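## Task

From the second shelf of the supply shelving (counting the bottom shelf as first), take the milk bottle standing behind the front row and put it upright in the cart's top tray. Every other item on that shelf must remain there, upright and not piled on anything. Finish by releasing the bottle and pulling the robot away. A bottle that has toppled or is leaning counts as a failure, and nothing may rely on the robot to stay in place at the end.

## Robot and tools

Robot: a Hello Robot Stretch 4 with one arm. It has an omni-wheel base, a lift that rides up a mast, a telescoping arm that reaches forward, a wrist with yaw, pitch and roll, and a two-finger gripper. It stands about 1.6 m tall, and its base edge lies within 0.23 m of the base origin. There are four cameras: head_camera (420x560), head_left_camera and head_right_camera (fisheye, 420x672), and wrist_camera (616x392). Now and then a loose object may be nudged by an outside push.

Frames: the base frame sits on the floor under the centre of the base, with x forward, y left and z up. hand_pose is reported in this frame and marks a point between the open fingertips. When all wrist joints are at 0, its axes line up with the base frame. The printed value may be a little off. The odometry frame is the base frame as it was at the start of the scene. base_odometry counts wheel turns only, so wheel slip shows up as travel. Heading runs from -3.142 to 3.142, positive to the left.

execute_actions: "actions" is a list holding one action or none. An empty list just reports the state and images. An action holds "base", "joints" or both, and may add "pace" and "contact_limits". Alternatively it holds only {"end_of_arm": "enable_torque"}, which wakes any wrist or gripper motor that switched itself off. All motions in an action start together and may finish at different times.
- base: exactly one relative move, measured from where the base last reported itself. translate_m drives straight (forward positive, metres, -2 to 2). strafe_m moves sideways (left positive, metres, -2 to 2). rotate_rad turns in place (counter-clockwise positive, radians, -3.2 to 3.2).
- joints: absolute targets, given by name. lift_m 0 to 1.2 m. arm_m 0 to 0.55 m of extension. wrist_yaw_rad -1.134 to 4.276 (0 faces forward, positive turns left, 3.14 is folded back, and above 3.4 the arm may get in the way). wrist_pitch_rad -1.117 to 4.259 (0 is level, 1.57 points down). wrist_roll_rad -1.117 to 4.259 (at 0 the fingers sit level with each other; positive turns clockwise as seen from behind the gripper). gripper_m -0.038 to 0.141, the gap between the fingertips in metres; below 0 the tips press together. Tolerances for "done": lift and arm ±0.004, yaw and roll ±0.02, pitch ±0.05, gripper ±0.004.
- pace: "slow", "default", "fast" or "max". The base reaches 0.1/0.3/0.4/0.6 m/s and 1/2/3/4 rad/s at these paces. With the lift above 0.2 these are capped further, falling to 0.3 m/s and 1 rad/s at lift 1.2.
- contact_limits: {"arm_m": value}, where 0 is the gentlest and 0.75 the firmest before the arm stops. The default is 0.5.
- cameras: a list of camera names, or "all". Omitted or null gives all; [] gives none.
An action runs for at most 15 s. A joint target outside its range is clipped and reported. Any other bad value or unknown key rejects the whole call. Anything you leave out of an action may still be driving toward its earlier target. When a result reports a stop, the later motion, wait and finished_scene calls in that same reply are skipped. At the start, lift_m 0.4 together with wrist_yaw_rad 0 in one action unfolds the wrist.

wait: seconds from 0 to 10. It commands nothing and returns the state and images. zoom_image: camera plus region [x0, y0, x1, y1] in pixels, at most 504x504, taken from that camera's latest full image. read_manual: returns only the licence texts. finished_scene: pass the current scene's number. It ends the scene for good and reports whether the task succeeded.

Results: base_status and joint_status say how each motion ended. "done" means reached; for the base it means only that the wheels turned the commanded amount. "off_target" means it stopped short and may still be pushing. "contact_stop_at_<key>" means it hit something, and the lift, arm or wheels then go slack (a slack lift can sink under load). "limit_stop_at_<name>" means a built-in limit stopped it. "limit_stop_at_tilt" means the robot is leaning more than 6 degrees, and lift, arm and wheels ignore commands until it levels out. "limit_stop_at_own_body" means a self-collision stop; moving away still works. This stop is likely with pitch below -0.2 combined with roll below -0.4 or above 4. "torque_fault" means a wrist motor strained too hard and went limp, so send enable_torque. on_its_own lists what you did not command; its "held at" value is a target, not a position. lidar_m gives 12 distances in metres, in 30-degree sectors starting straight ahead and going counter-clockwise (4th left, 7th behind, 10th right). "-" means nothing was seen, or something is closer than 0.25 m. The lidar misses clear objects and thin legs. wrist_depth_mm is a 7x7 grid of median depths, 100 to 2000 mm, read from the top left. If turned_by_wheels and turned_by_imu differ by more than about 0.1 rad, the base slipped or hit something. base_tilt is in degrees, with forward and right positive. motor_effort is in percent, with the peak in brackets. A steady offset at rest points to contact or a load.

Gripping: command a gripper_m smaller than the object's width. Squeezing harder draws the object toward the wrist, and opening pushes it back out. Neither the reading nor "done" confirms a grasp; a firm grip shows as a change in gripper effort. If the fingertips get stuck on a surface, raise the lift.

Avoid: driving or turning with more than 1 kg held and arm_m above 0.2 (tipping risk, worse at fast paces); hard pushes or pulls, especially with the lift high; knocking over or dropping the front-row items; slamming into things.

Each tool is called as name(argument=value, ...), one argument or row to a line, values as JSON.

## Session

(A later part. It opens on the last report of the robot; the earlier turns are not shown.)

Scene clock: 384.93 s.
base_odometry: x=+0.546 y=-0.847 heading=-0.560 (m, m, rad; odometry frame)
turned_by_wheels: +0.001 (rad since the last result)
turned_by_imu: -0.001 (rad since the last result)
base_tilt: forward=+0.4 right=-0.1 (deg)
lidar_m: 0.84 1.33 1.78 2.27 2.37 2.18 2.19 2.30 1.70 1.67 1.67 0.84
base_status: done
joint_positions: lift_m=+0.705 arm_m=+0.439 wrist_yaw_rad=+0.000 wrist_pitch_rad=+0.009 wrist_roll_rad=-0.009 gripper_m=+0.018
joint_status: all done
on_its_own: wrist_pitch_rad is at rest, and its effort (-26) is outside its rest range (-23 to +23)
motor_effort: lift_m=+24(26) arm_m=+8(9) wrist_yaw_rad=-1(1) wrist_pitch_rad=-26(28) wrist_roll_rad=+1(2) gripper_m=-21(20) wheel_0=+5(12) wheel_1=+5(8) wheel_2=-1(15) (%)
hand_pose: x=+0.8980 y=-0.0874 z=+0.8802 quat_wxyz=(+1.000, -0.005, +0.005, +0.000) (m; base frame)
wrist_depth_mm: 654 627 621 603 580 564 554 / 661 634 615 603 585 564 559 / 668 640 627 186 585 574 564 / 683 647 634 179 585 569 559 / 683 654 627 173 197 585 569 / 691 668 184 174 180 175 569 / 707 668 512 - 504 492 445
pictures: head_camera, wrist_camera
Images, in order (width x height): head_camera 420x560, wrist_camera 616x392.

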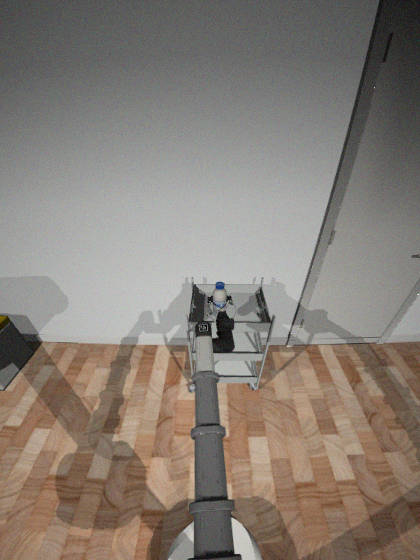

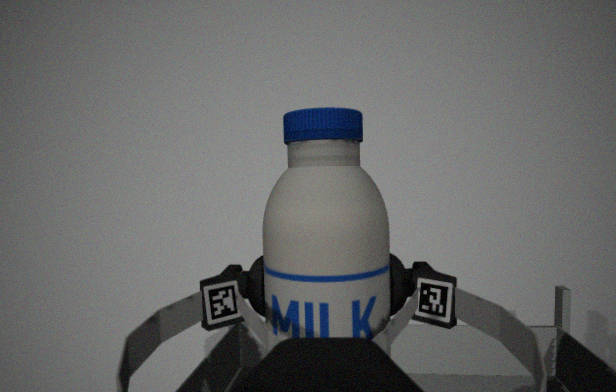

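execute_actions(
  actions=[
    {"joints": {"arm_m": 0.476, "lift_m": 0.602}},
  ],
  cameras=["wrist_camera", "head_camera"],
)

Scene clock: 398.43 s.
base_odometry: x=+0.546 y=-0.847 heading=-0.560 (m, m, rad; odometry frame)
turned_by_wheels: +0.000 (rad since the last result)
turned_by_imu: +0.000 (rad since the last result)
base_tilt: forward=+0.4 right=-0.1 (deg)
lidar_m: 0.85 1.34 1.77 2.27 2.37 2.20 2.17 2.25 1.72 1.68 1.67 0.87
base_status: not commanded
joint_positions: lift_m=+0.602 arm_m=+0.475 wrist_yaw_rad=+0.000 wrist_pitch_rad=+0.009 wrist_roll_rad=-0.009 gripper_m=+0.018
joint_status: all done
on_its_own: wrist_pitch_rad is at rest, and its effort (-26) is outside its rest range (-23 to +23)
motor_effort: lift_m=+19(24) arm_m=+8(9) wrist_yaw_rad=+0(1) wrist_pitch_rad=-26(26) wrist_roll_rad=+1(1) gripper_m=-20(22) wheel_0=+5(5) wheel_1=+4(4) wheel_2=-1(1) (%)
hand_pose: x=+0.9339 y=-0.0874 z=+0.7776 quat_wxyz=(+1.000, -0.005, +0.005, +0.000) (m; base frame)
wrist_depth_mm: 615 597 580 564 549 530 517 / 621 597 591 569 554 539 521 / 627 615 591 186 549 539 525 / 627 615 591 178 554 549 530 / 627 621 591 173 196 544 445 / 647 621 184 174 180 175 424 / 436 256 342 - 330 324 319
pictures: head_camera, wrist_camera
Images, in order (width x height): head_camera 420x560, wrist_camera 616x392.

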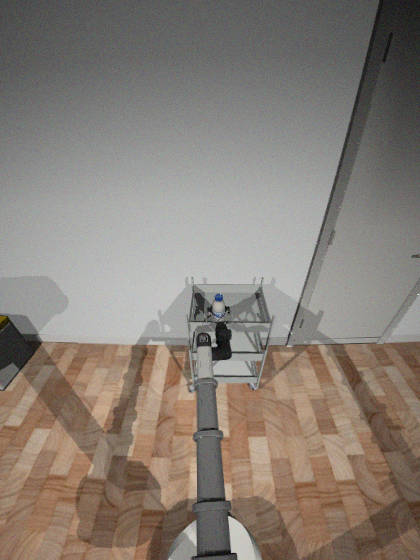

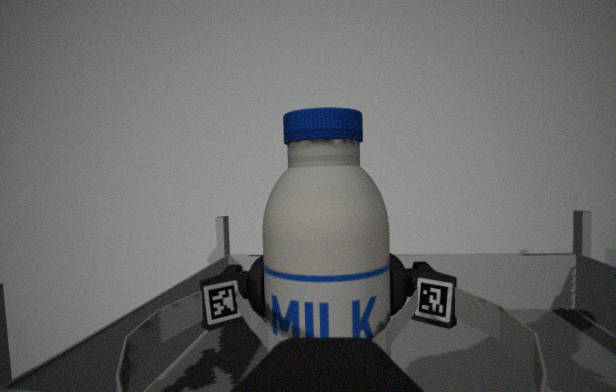

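execute_actions(
  actions=[
    {"joints": {"lift_m": 0.589}, "pace": "slow"},
  ],
  cameras=["wrist_camera"],
)

Scene clock: 403.63 s.
base_odometry: x=+0.546 y=-0.847 heading=-0.560 (m, m, rad; odometry frame)
turned_by_wheels: +0.000 (rad since the last result)
turned_by_imu: +0.000 (rad since the last result)
base_tilt: forward=+0.3 right=-0.1 (deg)
lidar_m: 0.83 1.33 1.79 2.26 2.38 2.19 2.17 2.28 1.71 1.66 1.66 0.85
base_status: not commanded
joint_positions: lift_m=+0.589 arm_m=+0.475 wrist_yaw_rad=+0.000 wrist_pitch_rad=+0.007 wrist_roll_rad=-0.009 gripper_m=+0.018
joint_status: all done
motor_effort: lift_m=+18(19) arm_m=+8(8) wrist_yaw_rad=-1(1) wrist_pitch_rad=-20(26) wrist_roll_rad=+2(1) gripper_m=-21(22) wheel_0=+4(4) wheel_1=+4(5) wheel_2=-1(1) (%)
hand_pose: x=+0.9339 y=-0.0874 z=+0.7653 quat_wxyz=(+1.000, -0.005, +0.004, +0.000) (m; base frame)
wrist_depth_mm: 621 603 580 564 544 535 517 / 621 597 585 569 549 535 525 / 627 609 591 186 554 544 530 / 640 609 591 179 554 544 525 / 634 621 500 173 196 455 445 / 640 303 185 175 179 175 421 / 209 244 320 - 307 303 296
pictures: wrist_camera
Images, in order (width x height): wrist_camera 616x392.

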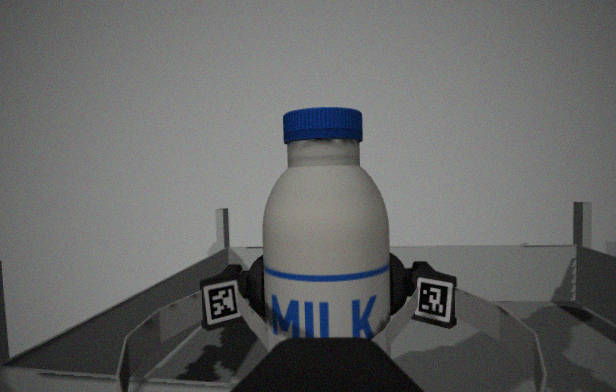

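execute_actions(
  actions=[
    {"joints": {"gripper_m": 0.09, "lift_m": 0.588}},
  ],
  cameras=["wrist_camera"],
)

Scene clock: 410.23 s.
base_odometry: x=+0.546 y=-0.847 heading=-0.560 (m, m, rad; odometry frame)
turned_by_wheels: +0.000 (rad since the last result)
turned_by_imu: +0.000 (rad since the last result)
base_tilt: forward=+0.4 right=-0.1 (deg)
lidar_m: 0.85 1.33 1.77 2.24 2.37 2.19 2.18 2.27 1.71 1.67 1.68 0.86
base_status: not commanded
joint_positions: lift_m=+0.588 arm_m=+0.475 wrist_yaw_rad=+0.000 wrist_pitch_rad=+0.003 wrist_roll_rad=-0.009 gripper_m=+0.090
joint_status: all done
motor_effort: lift_m=+18(19) arm_m=+8(8) wrist_yaw_rad=-1(1) wrist_pitch_rad=-9(19) wrist_roll_rad=+2(2) gripper_m=+1(21) wheel_0=+4(5) wheel_1=+4(4) wheel_2=-1(1) (%)
hand_pose: x=+0.9339 y=-0.0874 z=+0.7655 quat_wxyz=(+1.000, -0.005, +0.002, +0.000) (m; base frame)
wrist_depth_mm: 621 597 585 574 554 530 521 / 627 603 591 574 554 539 530 / 634 609 585 202 554 539 530 / 627 609 597 195 559 544 530 / 634 621 496 188 213 459 442 / 640 320 196 189 192 402 421 / 212 256 322 - 312 294 312
pictures: wrist_camera
Images, in order (width x height): wrist_camera 616x392.

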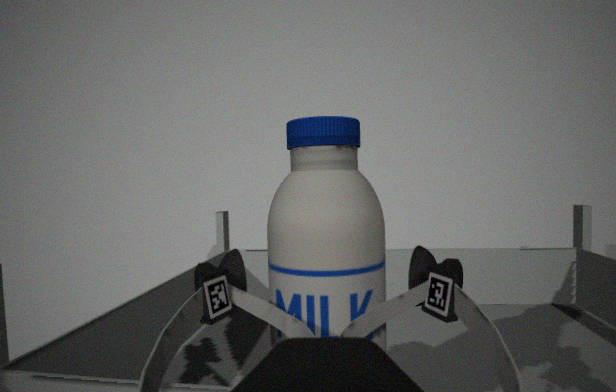

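execute_actions(
  actions=[
    {"joints": {"arm_m": 0.05, "lift_m": 0.64}, "pace": "fast"},
  ],
)

Scene clock: 415.20 s.
base_odometry: x=+0.546 y=-0.847 heading=-0.560 (m, m, rad; odometry frame)
turned_by_wheels: +0.000 (rad since the last result)
turned_by_imu: +0.000 (rad since the last result)
base_tilt: forward=+0.3 right=+0.0 (deg)
lidar_m: 0.84 1.33 1.77 2.28 2.39 2.19 2.16 2.26 1.70 1.67 1.67 0.87
base_status: not commanded
joint_positions: lift_m=+0.640 arm_m=+0.051 wrist_yaw_rad=+0.000 wrist_pitch_rad=+0.003 wrist_roll_rad=-0.009 gripper_m=+0.090
joint_status: all done
motor_effort: lift_m=+22(24) arm_m=-8(9) wrist_yaw_rad=+0(2) wrist_pitch_rad=-9(8) wrist_roll_rad=+2(2) gripper_m=-3(3) wheel_0=+4(5) wheel_1=+5(4) wheel_2=-1(1) (%)
hand_pose: x=+0.5109 y=-0.0875 z=+0.8172 quat_wxyz=(+1.000, -0.005, +0.001, +0.000) (m; base frame)
wrist_depth_mm: 1098 1042 1008 976 960 931 904 / 1078 1042 1008 976 946 931 917 / 1060 1078 1008 991 960 946 904 / 1098 1060 1042 991 976 946 904 / 1098 1060 1025 621 866 866 931 / 1118 1078 196 580 559 530 917 / 1118 1078 1060 - 878 878 931
pictures: head_camera, head_left_camera, head_right_camera, wrist_camera
Images, in order (width x height): head_camera 420x560, head_left_camera 420x672, head_right_camera 420x672, wrist_camera 616x392.

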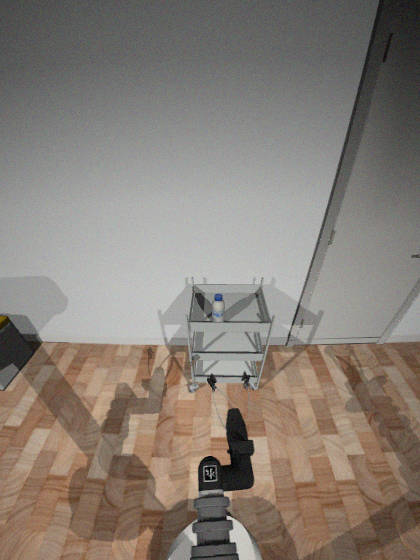

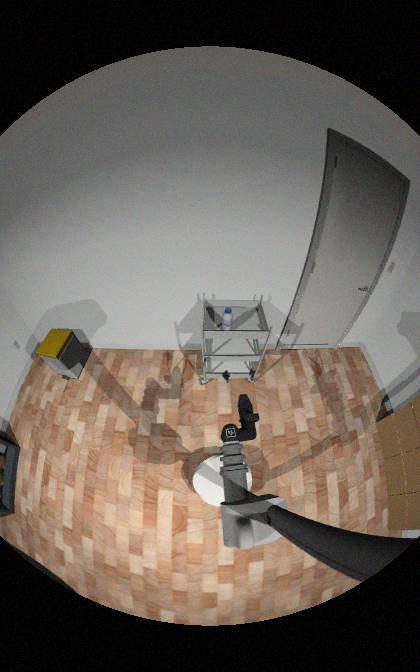

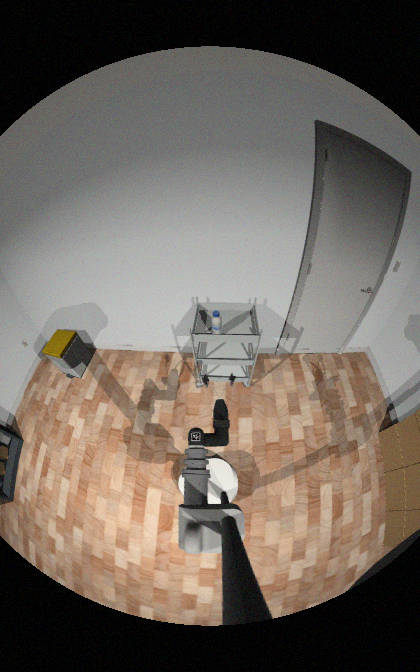

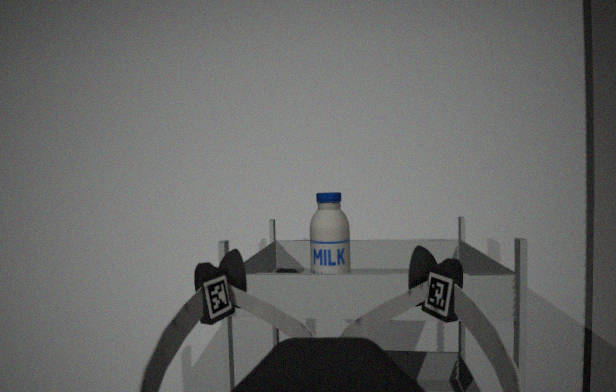

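execute_actions(
  actions=[
    {"joints": {"wrist_yaw_rad": 1.65}},
  ],
  cameras=["wrist_camera", "head_camera"],
)

Scene clock: 421.13 s.
base_odometry: x=+0.546 y=-0.847 heading=-0.560 (m, m, rad; odometry frame)
turned_by_wheels: +0.000 (rad since the last result)
turned_by_imu: +0.000 (rad since the last result)
base_tilt: forward=+0.3 right=+0.0 (deg)
lidar_m: 0.83 1.35 1.78 2.26 2.36 2.18 2.15 2.29 1.72 1.67 1.65 0.87
base_status: not commanded
joint_positions: lift_m=+0.640 arm_m=+0.051 wrist_yaw_rad=+1.650 wrist_pitch_rad=+0.003 wrist_roll_rad=-0.009 gripper_m=+0.090
joint_status: all done
motor_effort: lift_m=+22(22) arm_m=-8(9) wrist_yaw_rad=+0(6) wrist_pitch_rad=-6(8) wrist_roll_rad=+1(1) gripper_m=-2(2) wheel_0=+5(5) wheel_1=+4(4) wheel_2=-1(1) (%)
hand_pose: x=+0.2868 y=+0.2945 z=+0.8172 quat_wxyz=(+0.679, -0.004, -0.002, +0.734) (m; base frame)
wrist_depth_mm: - - - - - - - / - - - - - - - / - - - - - - - / - - - - - - - / - - - - - - - / - - 197 - - 1430 1366 / 1921 1756 1808 - 1756 1661 1336
pictures: head_camera, wrist_camera
Images, in order (width x height): head_camera 420x560, wrist_camera 616x392.

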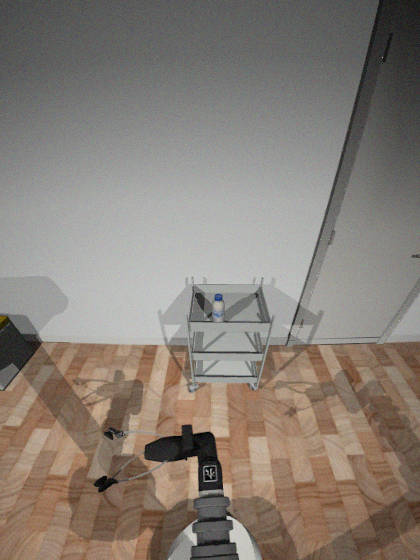

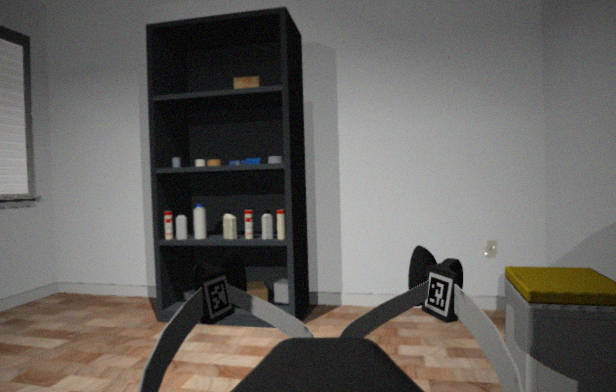

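All seven items are upright on the second shelf, and the milk bottle is standing in the cart's top tray.

finished_scene(
  scene=2,
)

The scene is finished: the task was done.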